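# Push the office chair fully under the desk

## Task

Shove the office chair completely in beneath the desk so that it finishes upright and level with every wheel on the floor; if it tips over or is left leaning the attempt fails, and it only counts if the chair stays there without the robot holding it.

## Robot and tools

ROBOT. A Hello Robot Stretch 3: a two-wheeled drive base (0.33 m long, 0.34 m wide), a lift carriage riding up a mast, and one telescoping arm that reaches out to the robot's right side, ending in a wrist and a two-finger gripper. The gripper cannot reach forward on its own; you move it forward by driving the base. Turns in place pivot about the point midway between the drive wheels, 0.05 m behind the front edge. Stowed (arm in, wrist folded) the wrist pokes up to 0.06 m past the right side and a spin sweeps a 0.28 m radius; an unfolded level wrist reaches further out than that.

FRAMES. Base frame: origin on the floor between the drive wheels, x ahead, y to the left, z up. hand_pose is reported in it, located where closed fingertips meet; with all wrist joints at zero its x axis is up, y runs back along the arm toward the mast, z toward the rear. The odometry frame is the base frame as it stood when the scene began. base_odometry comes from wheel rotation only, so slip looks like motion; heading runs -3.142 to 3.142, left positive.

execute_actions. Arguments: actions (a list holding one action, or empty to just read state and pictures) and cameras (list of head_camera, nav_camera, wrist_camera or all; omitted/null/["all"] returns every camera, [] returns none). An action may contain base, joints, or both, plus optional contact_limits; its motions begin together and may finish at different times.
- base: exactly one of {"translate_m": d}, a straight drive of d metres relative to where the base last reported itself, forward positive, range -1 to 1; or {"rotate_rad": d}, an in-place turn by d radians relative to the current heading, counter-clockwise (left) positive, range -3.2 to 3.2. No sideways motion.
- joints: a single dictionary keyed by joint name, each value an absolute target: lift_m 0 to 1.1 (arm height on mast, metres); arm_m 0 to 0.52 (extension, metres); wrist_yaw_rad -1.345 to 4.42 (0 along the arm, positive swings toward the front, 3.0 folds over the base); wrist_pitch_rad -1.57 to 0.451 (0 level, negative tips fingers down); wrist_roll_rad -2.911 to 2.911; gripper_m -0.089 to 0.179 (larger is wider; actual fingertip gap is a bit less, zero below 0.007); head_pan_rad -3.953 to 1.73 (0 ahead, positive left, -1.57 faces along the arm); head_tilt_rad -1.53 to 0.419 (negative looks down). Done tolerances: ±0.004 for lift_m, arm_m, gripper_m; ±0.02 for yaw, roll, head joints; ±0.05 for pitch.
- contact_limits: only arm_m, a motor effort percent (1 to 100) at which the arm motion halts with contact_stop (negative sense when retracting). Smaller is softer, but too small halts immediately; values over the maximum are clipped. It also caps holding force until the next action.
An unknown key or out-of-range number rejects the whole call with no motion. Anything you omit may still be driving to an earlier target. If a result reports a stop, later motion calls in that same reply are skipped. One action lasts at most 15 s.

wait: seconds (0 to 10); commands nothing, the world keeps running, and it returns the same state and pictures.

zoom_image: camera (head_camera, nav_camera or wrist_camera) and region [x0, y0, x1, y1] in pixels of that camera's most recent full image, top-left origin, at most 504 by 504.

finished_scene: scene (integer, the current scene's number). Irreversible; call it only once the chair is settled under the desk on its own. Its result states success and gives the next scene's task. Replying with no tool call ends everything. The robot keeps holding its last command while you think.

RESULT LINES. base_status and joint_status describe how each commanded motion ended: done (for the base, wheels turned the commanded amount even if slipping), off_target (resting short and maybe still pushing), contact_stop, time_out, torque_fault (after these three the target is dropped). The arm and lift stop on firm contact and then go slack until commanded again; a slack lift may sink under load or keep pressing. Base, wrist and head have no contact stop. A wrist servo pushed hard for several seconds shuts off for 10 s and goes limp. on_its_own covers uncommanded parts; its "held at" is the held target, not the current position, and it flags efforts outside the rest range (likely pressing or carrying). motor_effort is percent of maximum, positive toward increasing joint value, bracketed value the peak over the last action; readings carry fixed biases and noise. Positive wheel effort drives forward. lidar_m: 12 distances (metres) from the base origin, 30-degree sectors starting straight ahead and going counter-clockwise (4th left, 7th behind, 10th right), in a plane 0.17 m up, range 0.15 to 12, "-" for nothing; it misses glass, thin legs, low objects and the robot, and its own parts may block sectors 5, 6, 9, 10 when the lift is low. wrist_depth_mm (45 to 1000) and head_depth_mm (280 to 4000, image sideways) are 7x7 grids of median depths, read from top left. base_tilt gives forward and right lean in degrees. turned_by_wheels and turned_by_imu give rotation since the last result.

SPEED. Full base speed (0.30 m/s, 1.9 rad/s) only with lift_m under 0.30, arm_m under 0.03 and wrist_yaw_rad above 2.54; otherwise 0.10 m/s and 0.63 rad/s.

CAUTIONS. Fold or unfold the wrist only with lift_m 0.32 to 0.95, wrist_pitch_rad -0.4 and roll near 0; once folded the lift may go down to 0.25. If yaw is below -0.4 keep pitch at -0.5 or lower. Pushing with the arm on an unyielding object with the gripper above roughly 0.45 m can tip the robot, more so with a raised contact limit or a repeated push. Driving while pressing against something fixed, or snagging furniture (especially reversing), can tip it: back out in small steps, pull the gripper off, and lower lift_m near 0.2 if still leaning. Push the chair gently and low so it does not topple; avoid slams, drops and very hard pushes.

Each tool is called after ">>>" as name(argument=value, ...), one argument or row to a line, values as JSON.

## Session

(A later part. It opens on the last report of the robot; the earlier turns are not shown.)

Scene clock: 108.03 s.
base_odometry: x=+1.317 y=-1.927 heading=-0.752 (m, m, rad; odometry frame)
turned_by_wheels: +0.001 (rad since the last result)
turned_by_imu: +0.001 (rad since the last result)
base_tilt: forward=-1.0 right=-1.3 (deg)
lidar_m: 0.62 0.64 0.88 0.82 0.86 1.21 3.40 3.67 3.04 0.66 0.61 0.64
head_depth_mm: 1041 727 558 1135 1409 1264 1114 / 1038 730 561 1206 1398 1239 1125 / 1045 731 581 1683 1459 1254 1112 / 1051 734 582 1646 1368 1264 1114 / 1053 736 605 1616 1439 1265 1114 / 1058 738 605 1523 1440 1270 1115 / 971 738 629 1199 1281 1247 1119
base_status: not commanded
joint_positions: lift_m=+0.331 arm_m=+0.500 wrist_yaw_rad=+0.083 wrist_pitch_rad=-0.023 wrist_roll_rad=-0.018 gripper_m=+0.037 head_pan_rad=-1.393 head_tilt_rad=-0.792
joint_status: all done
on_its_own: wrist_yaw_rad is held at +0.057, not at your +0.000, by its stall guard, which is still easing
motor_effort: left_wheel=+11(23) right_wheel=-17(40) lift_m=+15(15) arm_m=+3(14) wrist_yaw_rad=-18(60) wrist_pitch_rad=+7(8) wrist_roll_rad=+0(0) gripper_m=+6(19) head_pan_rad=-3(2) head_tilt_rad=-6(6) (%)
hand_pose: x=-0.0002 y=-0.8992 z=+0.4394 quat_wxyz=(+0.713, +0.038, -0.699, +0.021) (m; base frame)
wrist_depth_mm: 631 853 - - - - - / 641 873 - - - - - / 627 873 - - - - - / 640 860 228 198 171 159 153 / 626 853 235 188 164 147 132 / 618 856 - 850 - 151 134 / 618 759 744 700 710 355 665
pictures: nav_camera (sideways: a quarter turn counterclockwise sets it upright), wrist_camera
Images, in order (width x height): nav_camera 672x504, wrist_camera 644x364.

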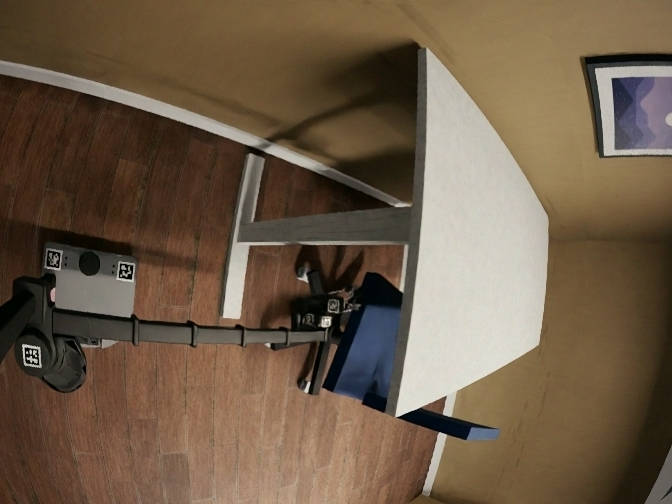

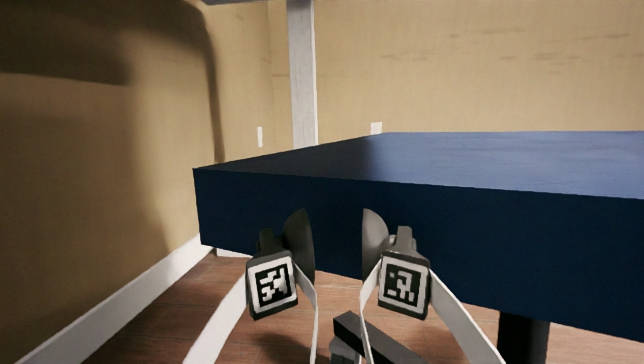

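>>> execute_actions(
  actions=[
    {"joints":{"arm_m":0,"wrist_pitch_rad":-0.4}},
  ],
  cameras=[],
)

>>> execute_actions(
  actions=[
    {"joints":{"wrist_yaw_rad":3.0}},
  ],
  cameras=[],
)

>>> execute_actions(
  actions=[
    {"joints":{"lift_m":0.27}},
  ],
  cameras=[],
)

>>> execute_actions(
  actions=[
    {"base":{"translate_m":-0.92}},
  ],
  cameras=[],
)

>>> execute_actions(
  actions=[
    {"base":{"rotate_rad":1.57}},
  ],
  cameras=[],
)

>>> execute_actions(
  actions=[
    {"base":{"translate_m":-1.0}},
  ],
  cameras=[],
)

>>> execute_actions(
  actions=[
    {"joints":{"lift_m":0.62}},
  ],
  cameras=[],
)

>>> execute_actions(
  actions=[
    {"joints":{"wrist_yaw_rad":0}},
  ],
  cameras=["nav_camera","wrist_camera"],
)

Scene clock: 113.30 s.
base_odometry: x=+1.317 y=-1.927 heading=-0.753 (m, m, rad; odometry frame)
turned_by_wheels: -0.001 (rad since the last result)
turned_by_imu: -0.001 (rad since the last result)
base_tilt: forward=-1.1 right=-1.5 (deg)
lidar_m: 0.62 0.64 0.88 0.82 0.86 1.21 3.39 3.67 3.02 1.10 0.61 0.64
head_depth_mm: 1036 726 558 1138 1422 1263 1113 / 1045 730 560 1473 1455 1240 1113 / 1051 732 580 1699 1465 1259 1149 / 1053 737 583 1653 1376 1262 1116 / 1054 737 604 1613 1431 1264 1119 / 1061 739 606 1523 1442 1265 1118 / 970 739 630 1197 1290 1248 1120
base_status: not commanded
joint_positions: lift_m=+0.331 arm_m=+0.000 wrist_yaw_rad=+0.058 wrist_pitch_rad=-0.415 wrist_roll_rad=-0.018 gripper_m=+0.037 head_pan_rad=-1.393 head_tilt_rad=-0.792
joint_status: all done
on_its_own: wrist_yaw_rad is held at +0.057, not at your +0.000, by its stall guard, which is not easing now
motor_effort: left_wheel=+0(10) right_wheel=-1(17) lift_m=+14(14) arm_m=-2(3) wrist_yaw_rad=+0(18) wrist_pitch_rad=+4(6) wrist_roll_rad=+0(0) gripper_m=+0(6) head_pan_rad=-3(3) head_tilt_rad=-4(7) (%)
hand_pose: x=-0.0085 y=-0.3697 z=+0.3442 quat_wxyz=(+0.702, +0.167, -0.681, -0.124) (m; base frame)
wrist_depth_mm: 640 316 - - - - - / 659 339 - - - - - / 667 389 - - 846 901 - / 654 774 758 800 770 760 772 / 644 686 470 664 667 638 626 / 573 536 516 506 - 538 533 / 494 495 477 477 474 463 462
pictures: none
No camera images: the call's "cameras" was empty. Leave "cameras" out to get every camera's image.

Scene clock: 115.77 s.
base_odometry: x=+1.317 y=-1.927 heading=-0.753 (m, m, rad; odometry frame)
turned_by_wheels: +0.000 (rad since the last result)
turned_by_imu: +0.000 (rad since the last result)
base_tilt: forward=-1.1 right=-1.3 (deg)
lidar_m: 0.62 0.64 0.88 0.82 0.86 1.21 3.38 3.66 3.02 1.10 0.61 0.64
head_depth_mm: 1037 727 559 1136 1429 1265 1111 / 1045 730 561 1482 1459 1239 1118 / 1050 732 579 1697 1467 1256 1117 / 1056 734 583 1645 1369 1262 1133 / 1056 738 605 1606 1436 1268 1119 / 1063 740 605 1527 1440 1271 1117 / 974 740 631 1202 1277 1246 1121
base_status: not commanded
joint_positions: lift_m=+0.331 arm_m=+0.000 wrist_yaw_rad=+2.998 wrist_pitch_rad=-0.415 wrist_roll_rad=-0.018 gripper_m=+0.037 head_pan_rad=-1.393 head_tilt_rad=-0.792
joint_status: all done
motor_effort: left_wheel=+1(1) right_wheel=-1(1) lift_m=+15(15) arm_m=-2(2) wrist_yaw_rad=+2(1) wrist_pitch_rad=+4(4) wrist_roll_rad=+0(0) gripper_m=+0(0) head_pan_rad=-3(3) head_tilt_rad=-5(5) (%)
hand_pose: x=+0.0109 y=+0.0773 z=+0.3442 quat_wxyz=(+0.194, +0.694, +0.098, +0.686) (m; base frame)
wrist_depth_mm: 706 - 754 785 813 840 634 / 759 783 821 858 876 867 646 / 819 874 895 927 932 908 656 / 888 844 821 820 798 758 667 / 713 677 - 662 685 647 614 / 587 569 - 557 - 541 528 / 499 503 - - 475 463 454
pictures: none
No camera images: the call's "cameras" was empty. Leave "cameras" out to get every camera's image.

Scene clock: 117.13 s.
base_odometry: x=+1.317 y=-1.927 heading=-0.753 (m, m, rad; odometry frame)
turned_by_wheels: +0.000 (rad since the last result)
turned_by_imu: +0.000 (rad since the last result)
base_tilt: forward=-1.0 right=-1.4 (deg)
lidar_m: 0.62 0.64 0.88 0.82 0.86 1.21 3.39 3.64 3.03 1.10 0.61 0.64
head_depth_mm: 1039 728 559 1139 1434 1260 1112 / 1042 731 559 1471 1458 1240 1114 / 1049 734 580 1689 1460 1253 1114 / 1055 733 582 1650 1376 1265 1114 / 1057 737 603 1619 1437 1264 1115 / 1059 739 606 1528 1441 1268 1117 / 971 739 630 1189 1285 1247 1117
base_status: not commanded
joint_positions: lift_m=+0.271 arm_m=+0.000 wrist_yaw_rad=+2.999 wrist_pitch_rad=-0.415 wrist_roll_rad=-0.018 gripper_m=+0.037 head_pan_rad=-1.393 head_tilt_rad=-0.792
joint_status: all done
motor_effort: left_wheel=+1(1) right_wheel=-1(1) lift_m=+14(17) arm_m=-2(2) wrist_yaw_rad=+1(1) wrist_pitch_rad=+4(5) wrist_roll_rad=+1(0) gripper_m=+0(0) head_pan_rad=-3(3) head_tilt_rad=-7(5) (%)
hand_pose: x=+0.0108 y=+0.0772 z=+0.2841 quat_wxyz=(+0.194, +0.694, +0.098, +0.686) (m; base frame)
wrist_depth_mm: 727 - 759 765 795 812 642 / 785 796 853 853 863 887 645 / 843 876 867 908 919 841 657 / 756 746 736 736 691 676 627 / 599 607 - 572 583 556 547 / 504 503 - - - 470 462 / 449 - - - 412 406 400
pictures: none
No camera images: the call's "cameras" was empty. Leave "cameras" out to get every camera's image.

Scene clock: 121.90 s.
base_odometry: x=+0.646 y=-1.298 heading=-0.753 (m, m, rad; odometry frame)
turned_by_wheels: +0.000 (rad since the last result)
turned_by_imu: -0.006 (rad since the last result)
base_tilt: forward=-1.0 right=-1.3 (deg)
lidar_m: 1.53 1.18 0.86 0.83 0.88 1.21 2.59 2.70 2.88 2.92 1.30 1.24
head_depth_mm: 2407 2668 2137 1738 1460 1264 1114 / 2450 2691 2150 1747 1467 1267 1112 / 2504 2722 2146 1733 1462 1262 1112 / 2584 2785 2162 1742 1469 1272 1118 / 2520 1263 1801 1691 1465 1267 1121 / 1030 1081 1249 1650 1473 1264 1118 / 1215 964 1103 1635 1470 1275 1122
base_status: done
joint_positions: lift_m=+0.271 arm_m=+0.000 wrist_yaw_rad=+2.999 wrist_pitch_rad=-0.415 wrist_roll_rad=-0.018 gripper_m=+0.037 head_pan_rad=-1.393 head_tilt_rad=-0.792
joint_status: not commanded
motor_effort: left_wheel=+2(8) right_wheel=-2(7) lift_m=+14(14) arm_m=-2(2) wrist_yaw_rad=+0(1) wrist_pitch_rad=+4(4) wrist_roll_rad=+0(0) gripper_m=+0(0) head_pan_rad=-3(3) head_tilt_rad=-5(5) (%)
hand_pose: x=+0.0106 y=+0.0772 z=+0.2840 quat_wxyz=(+0.194, +0.694, +0.098, +0.686) (m; base frame)
wrist_depth_mm: 741 - 753 786 804 834 846 / 780 802 823 838 881 886 948 / 835 885 882 897 897 873 848 / 789 752 731 709 703 681 663 / 617 594 - 571 595 560 547 / 506 496 - - - 472 455 / 445 - - - 409 406 397
pictures: none
No camera images: the call's "cameras" was empty. Leave "cameras" out to get every camera's image.

Scene clock: 124.10 s.
base_odometry: x=+0.646 y=-1.298 heading=+0.817 (m, m, rad; odometry frame)
turned_by_wheels: +1.570 (rad since the last result)
turned_by_imu: +1.573 (rad since the last result)
base_tilt: forward=-1.1 right=-1.4 (deg)
lidar_m: 0.83 0.88 1.19 2.59 2.68 2.89 2.92 1.31 1.24 1.54 1.19 0.86
head_depth_mm: 1266 1435 1655 1726 1467 1262 1113 / 1287 1468 1710 1737 1464 1263 1115 / 1321 1502 1769 1737 1467 1266 1113 / 1351 1546 1806 1748 1465 1267 1112 / 1381 1596 1871 1746 1473 1264 1114 / 1420 1634 1871 1752 1468 1271 1122 / 1389 1490 1574 1608 1470 1268 1124
base_status: done
joint_positions: lift_m=+0.271 arm_m=+0.000 wrist_yaw_rad=+2.999 wrist_pitch_rad=-0.415 wrist_roll_rad=-0.018 gripper_m=+0.037 head_pan_rad=-1.393 head_tilt_rad=-0.792
joint_status: not commanded
motor_effort: left_wheel=-2(8) right_wheel=+2(10) lift_m=+14(15) arm_m=-2(2) wrist_yaw_rad=+0(0) wrist_pitch_rad=+4(4) wrist_roll_rad=+1(0) gripper_m=+0(0) head_pan_rad=-3(2) head_tilt_rad=-6(5) (%)
hand_pose: x=+0.0106 y=+0.0772 z=+0.2840 quat_wxyz=(+0.194, +0.694, +0.098, +0.686) (m; base frame)
wrist_depth_mm: - - - - - - 848 / - - - - - - 890 / - - 963 957 932 886 801 / 772 734 722 711 697 682 669 / 609 591 - 571 586 560 537 / 502 496 - - - 475 462 / 447 - - - 404 401 403
pictures: none
No camera images: the call's "cameras" was empty. Leave "cameras" out to get every camera's image.

Scene clock: 129.03 s.
base_odometry: x=-0.039 y=-2.027 heading=+0.817 (m, m, rad; odometry frame)
turned_by_wheels: +0.000 (rad since the last result)
turned_by_imu: -0.007 (rad since the last result)
base_tilt: forward=-0.9 right=-1.3 (deg)
lidar_m: 1.82 1.91 2.58 2.59 2.57 2.00 1.92 1.99 1.38 0.73 1.16 1.90
head_depth_mm: 1038 762 543 608 726 1194 1111 / 1044 799 567 661 808 1218 1115 / 1048 769 606 722 943 1268 1117 / 1052 769 659 814 1290 1259 1110 / 1058 849 1748 1644 1471 1268 1119 / 1130 849 1921 1740 1472 1267 1117 / 1435 1685 1968 1764 1471 1267 1120
base_status: done
joint_positions: lift_m=+0.271 arm_m=+0.000 wrist_yaw_rad=+2.999 wrist_pitch_rad=-0.415 wrist_roll_rad=-0.018 gripper_m=+0.037 head_pan_rad=-1.393 head_tilt_rad=-0.792
joint_status: not commanded
motor_effort: left_wheel=-1(10) right_wheel=+1(6) lift_m=+14(14) arm_m=-2(2) wrist_yaw_rad=+2(1) wrist_pitch_rad=+4(4) wrist_roll_rad=+0(0) gripper_m=+0(0) head_pan_rad=-3(3) head_tilt_rad=-6(5) (%)
hand_pose: x=+0.0106 y=+0.0772 z=+0.2840 quat_wxyz=(+0.194, +0.694, +0.098, +0.686) (m; base frame)
wrist_depth_mm: - - - - - - - / - - - - - - - / - - 941 940 910 899 855 / 777 738 713 707 691 672 668 / 620 594 - 581 585 556 541 / 509 505 - - - 465 462 / 443 - - - 406 405 398
pictures: none
No camera images: the call's "cameras" was empty. Leave "cameras" out to get every camera's image.

Scene clock: 133.03 s.
base_odometry: x=-0.039 y=-2.027 heading=+0.817 (m, m, rad; odometry frame)
turned_by_wheels: +0.000 (rad since the last result)
turned_by_imu: +0.000 (rad since the last result)
base_tilt: forward=-0.9 right=-1.5 (deg)
lidar_m: 1.83 1.90 2.58 2.59 2.56 2.01 1.92 1.98 1.38 0.73 1.16 1.90
head_depth_mm: 1037 761 544 606 725 1188 1155 / 1039 799 568 659 811 1216 1152 / 1048 768 605 722 941 1263 - / 1055 768 659 816 1291 1277 1115 / 1059 846 1749 1653 1469 1265 1115 / 1135 850 1939 1751 1476 1269 1118 / 1435 1695 1975 1740 1474 1273 1122
base_status: not commanded
joint_positions: lift_m=+0.619 arm_m=+0.000 wrist_yaw_rad=+2.999 wrist_pitch_rad=-0.415 wrist_roll_rad=-0.018 gripper_m=+0.037 head_pan_rad=-1.393 head_tilt_rad=-0.792
joint_status: all done
motor_effort: left_wheel=-1(1) right_wheel=+2(2) lift_m=+60(62) arm_m=-2(2) wrist_yaw_rad=+1(1) wrist_pitch_rad=+4(5) wrist_roll_rad=+1(0) gripper_m=+0(0) head_pan_rad=-3(3) head_tilt_rad=-6(6) (%)
hand_pose: x=+0.0106 y=+0.0772 z=+0.6325 quat_wxyz=(+0.194, +0.694, +0.098, +0.686) (m; base frame)
wrist_depth_mm: - - - - - - - / - - - - - - - / - - - - - - - / - - - - - - - / - - - - - - - / 918 907 - 901 - 879 835 / 825 810 - 743 744 756 721
pictures: none
No camera images: the call's "cameras" was empty. Leave "cameras" out to get every camera's image.

Scene clock: 135.53 s.
base_odometry: x=-0.039 y=-2.027 heading=+0.817 (m, m, rad; odometry frame)
turned_by_wheels: +0.000 (rad since the last result)
turned_by_imu: +0.000 (rad since the last result)
base_tilt: forward=-1.0 right=-1.3 (deg)
lidar_m: 1.82 1.91 2.57 2.59 2.57 2.00 1.92 1.98 1.38 0.73 1.16 1.91
head_depth_mm: 1038 763 543 608 725 1199 1149 / 1047 799 568 660 808 1242 - / 1050 766 606 723 940 1290 1117 / 1054 769 658 815 1290 1264 1117 / 1056 847 1761 1649 1466 1265 1117 / 1130 849 1943 1748 1471 1272 1123 / 1436 1689 1975 1753 1477 1271 1119
base_status: not commanded
joint_positions: lift_m=+0.619 arm_m=+0.000 wrist_yaw_rad=+0.002 wrist_pitch_rad=-0.415 wrist_roll_rad=-0.018 gripper_m=+0.037 head_pan_rad=-1.393 head_tilt_rad=-0.792
joint_status: all done
motor_effort: left_wheel=-2(2) right_wheel=+1(2) lift_m=+60(60) arm_m=-2(2) wrist_yaw_rad=-1(3) wrist_pitch_rad=+4(5) wrist_roll_rad=+1(0) gripper_m=+0(0) head_pan_rad=-3(3) head_tilt_rad=-6(5) (%)
hand_pose: x=-0.0211 y=-0.3700 z=+0.6325 quat_wxyz=(+0.699, +0.148, -0.685, -0.144) (m; base frame)
wrist_depth_mm: - 298 267 241 219 203 186 / - - 297 263 239 217 200 / - - 329 288 260 235 213 / - - 546 319 300 256 231 / - - 444 358 405 386 956 / 938 927 900 562 - 326 810 / 795 783 743 760 711 337 721
pictures: nav_camera (sideways: a quarter turn counterclockwise sets it upright), wrist_camera
Images, in order (width x height): nav_camera 672x504, wrist_camera 644x364.

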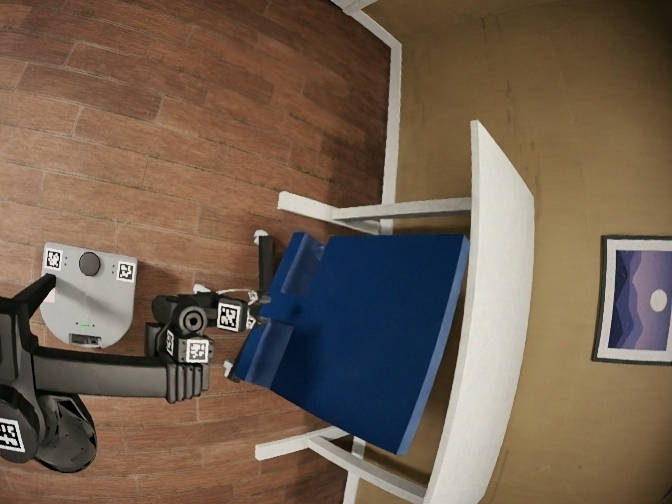

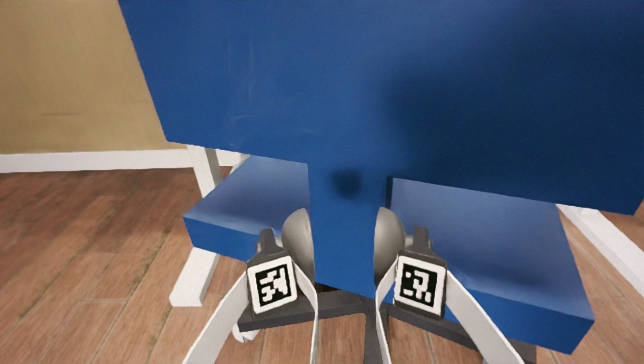

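>>> execute_actions(
  actions=[
    {"base":{"translate_m":-0.1},"joints":{"lift_m":0.7}},
  ],
  cameras=[],
)

>>> execute_actions(
  actions=[
    {"joints":{"arm_m":0.5,"wrist_pitch_rad":-0.15}},
  ],
  cameras=["nav_camera"],
)

Scene clock: 138.00 s.
base_odometry: x=-0.107 y=-2.100 heading=+0.817 (m, m, rad; odometry frame)
turned_by_wheels: +0.000 (rad since the last result)
turned_by_imu: -0.001 (rad since the last result)
base_tilt: forward=-1.0 right=-1.3 (deg)
lidar_m: 1.93 2.01 2.69 2.59 2.51 1.90 1.82 1.88 1.32 0.72 1.19 2.01
head_depth_mm: 1037 793 521 563 694 1220 - / 1042 801 545 614 738 1188 - / 1046 802 568 673 844 1181 1111 / 1056 806 613 744 978 1264 1120 / 1058 771 671 840 1370 1265 1113 / 1057 848 1940 1759 1472 1271 1118 / 1373 1687 1984 1750 1474 1274 1120
base_status: done
joint_positions: lift_m=+0.699 arm_m=+0.000 wrist_yaw_rad=+0.001 wrist_pitch_rad=-0.415 wrist_roll_rad=-0.018 gripper_m=+0.037 head_pan_rad=-1.393 head_tilt_rad=-0.792
joint_status: all done
motor_effort: left_wheel=-1(5) right_wheel=+2(2) lift_m=+60(61) arm_m=-2(2) wrist_yaw_rad=-2(1) wrist_pitch_rad=+4(5) wrist_roll_rad=+0(0) gripper_m=+0(0) head_pan_rad=-3(3) head_tilt_rad=-7(5) (%)
hand_pose: x=-0.0212 y=-0.3700 z=+0.7125 quat_wxyz=(+0.698, +0.148, -0.685, -0.144) (m; base frame)
wrist_depth_mm: 300 260 232 210 191 174 - / - 291 254 230 208 191 - / - 331 287 251 226 213 - / - 378 324 282 248 - - / - - 378 308 263 - - / - - 474 432 - 955 899 / 886 870 823 430 376 840 823
pictures: none
No camera images: the call's "cameras" was empty. Leave "cameras" out to get every camera's image.

Scene clock: 142.87 s.
base_odometry: x=-0.107 y=-2.100 heading=+0.817 (m, m, rad; odometry frame)
turned_by_wheels: +0.000 (rad since the last result)
turned_by_imu: +0.000 (rad since the last result)
base_tilt: forward=-7.1 right=-10.3 (deg)
lidar_m: 1.96 2.03 1.52 1.06 1.01 1.02 1.35 1.85 1.34 0.97 1.25 2.05
head_depth_mm: 1410 1147 - 1059 1511 1361 1164 / 1433 1184 903 1070 1524 1375 1176 / 1466 1223 953 1091 1550 1358 1179 / 1488 1269 979 1130 1592 1390 1187 / 1530 1305 1483 1893 1709 1411 1205 / 1566 1344 1969 2178 1724 1424 1214 / 1601 1708 2062 2232 1762 1434 1223
base_status: not commanded
joint_positions: lift_m=+0.699 arm_m=+0.498 wrist_yaw_rad=+0.018 wrist_pitch_rad=-0.750 wrist_roll_rad=-0.027 gripper_m=+0.037 head_pan_rad=-1.394 head_tilt_rad=-0.792
joint_status: wrist_pitch_rad off_target (ended at -0.750, target -0.150); the others done
on_its_own: base_tilt is 10.7 degrees off its reading at the scene's start (forward=-1.2 right=-1.4); wrist_pitch_rad is at rest, and its effort (+68) is outside its rest range (-20 to +32)
motor_effort: left_wheel=-3(14) right_wheel=+0(25) lift_m=+55(60) arm_m=+14(16) wrist_yaw_rad=-11(31) wrist_pitch_rad=+68(69) wrist_roll_rad=+4(4) gripper_m=-4(10) head_pan_rad=-3(2) head_tilt_rad=-7(6) (%)
hand_pose: x=-0.0185 y=-0.8142 z=+0.6459 quat_wxyz=(+0.669, +0.268, -0.646, -0.250) (m; base frame)
wrist_depth_mm: 107 106 105 104 103 102 101 / 120 119 118 116 115 114 113 / 137 136 134 133 131 129 128 / 159 158 156 153 152 149 153 / 193 188 185 182 173 178 768 / 238 236 226 226 - 218 835 / 336 308 300 297 289 808 783
pictures: nav_camera (sideways: a quarter turn counterclockwise sets it upright)
Images, in order (width x height): nav_camera 672x504.

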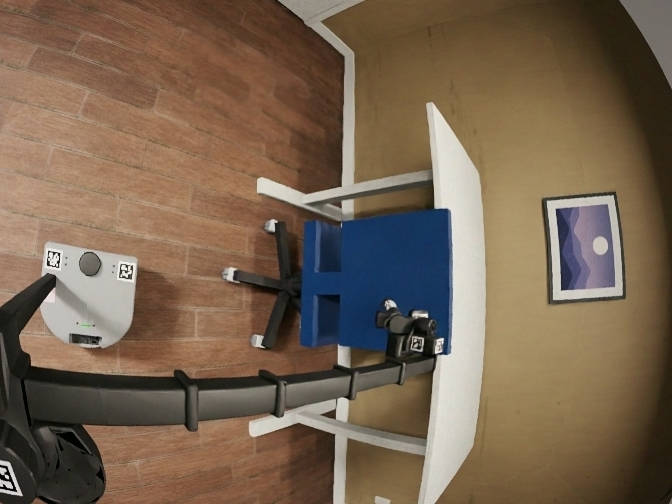

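>>> execute_actions(
  actions=[
    {"joints":{"arm_m":0.1}},
  ],
  cameras=["nav_camera","wrist_camera"],
)

Scene clock: 147.07 s.
base_odometry: x=-0.107 y=-2.100 heading=+0.817 (m, m, rad; odometry frame)
turned_by_wheels: +0.000 (rad since the last result)
turned_by_imu: -0.088 (rad since the last result)
base_tilt: forward=-1.1 right=-1.4 (deg)
lidar_m: 1.94 1.99 2.53 2.59 2.50 1.93 1.81 1.83 1.32 0.93 1.20 2.00
head_depth_mm: 1030 702 770 1046 1454 - 1115 / 1040 699 782 923 - - 1115 / 1044 710 800 963 1419 1261 1115 / 1046 723 813 1049 1445 1263 1117 / 1049 737 846 1611 1442 1268 1116 / 1050 845 1489 1653 1463 1271 1117 / 1057 844 1895 1745 1466 1273 1123
base_status: not commanded
joint_positions: lift_m=+0.699 arm_m=+0.100 wrist_yaw_rad=+0.000 wrist_pitch_rad=-0.171 wrist_roll_rad=-0.022 gripper_m=+0.037 head_pan_rad=-1.394 head_tilt_rad=-0.793
joint_status: all done
on_its_own: wrist_pitch_rad moved +0.579 to your old target -0.150
motor_effort: left_wheel=+1(11) right_wheel=-1(22) lift_m=+54(55) arm_m=-2(13) wrist_yaw_rad=+0(12) wrist_pitch_rad=+6(68) wrist_roll_rad=+2(4) gripper_m=+0(3) head_pan_rad=-3(3) head_tilt_rad=-5(5) (%)
hand_pose: x=-0.0215 y=-0.4937 z=+0.7709 quat_wxyz=(+0.712, +0.061, -0.697, -0.060) (m; base frame)
wrist_depth_mm: 317 320 327 334 339 657 661 / 335 336 343 346 357 - - / 702 358 367 366 378 - - / - 372 377 384 396 - - / - 398 406 412 - - - / - 421 560 557 - - - / - 509 472 486 499 - -
pictures: nav_camera (sideways: a quarter turn counterclockwise sets it upright), wrist_camera
Images, in order (width x height): nav_camera 672x504, wrist_camera 644x364.

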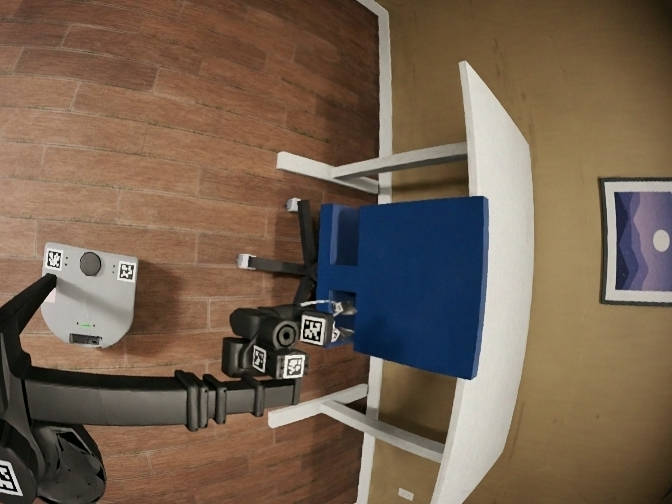

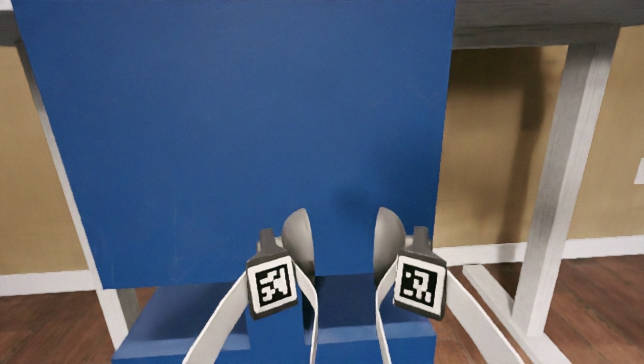

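The backrest rests against the desk edge.

>>> finished_scene(
  scene=2,
)

The scene is finished: the task was done.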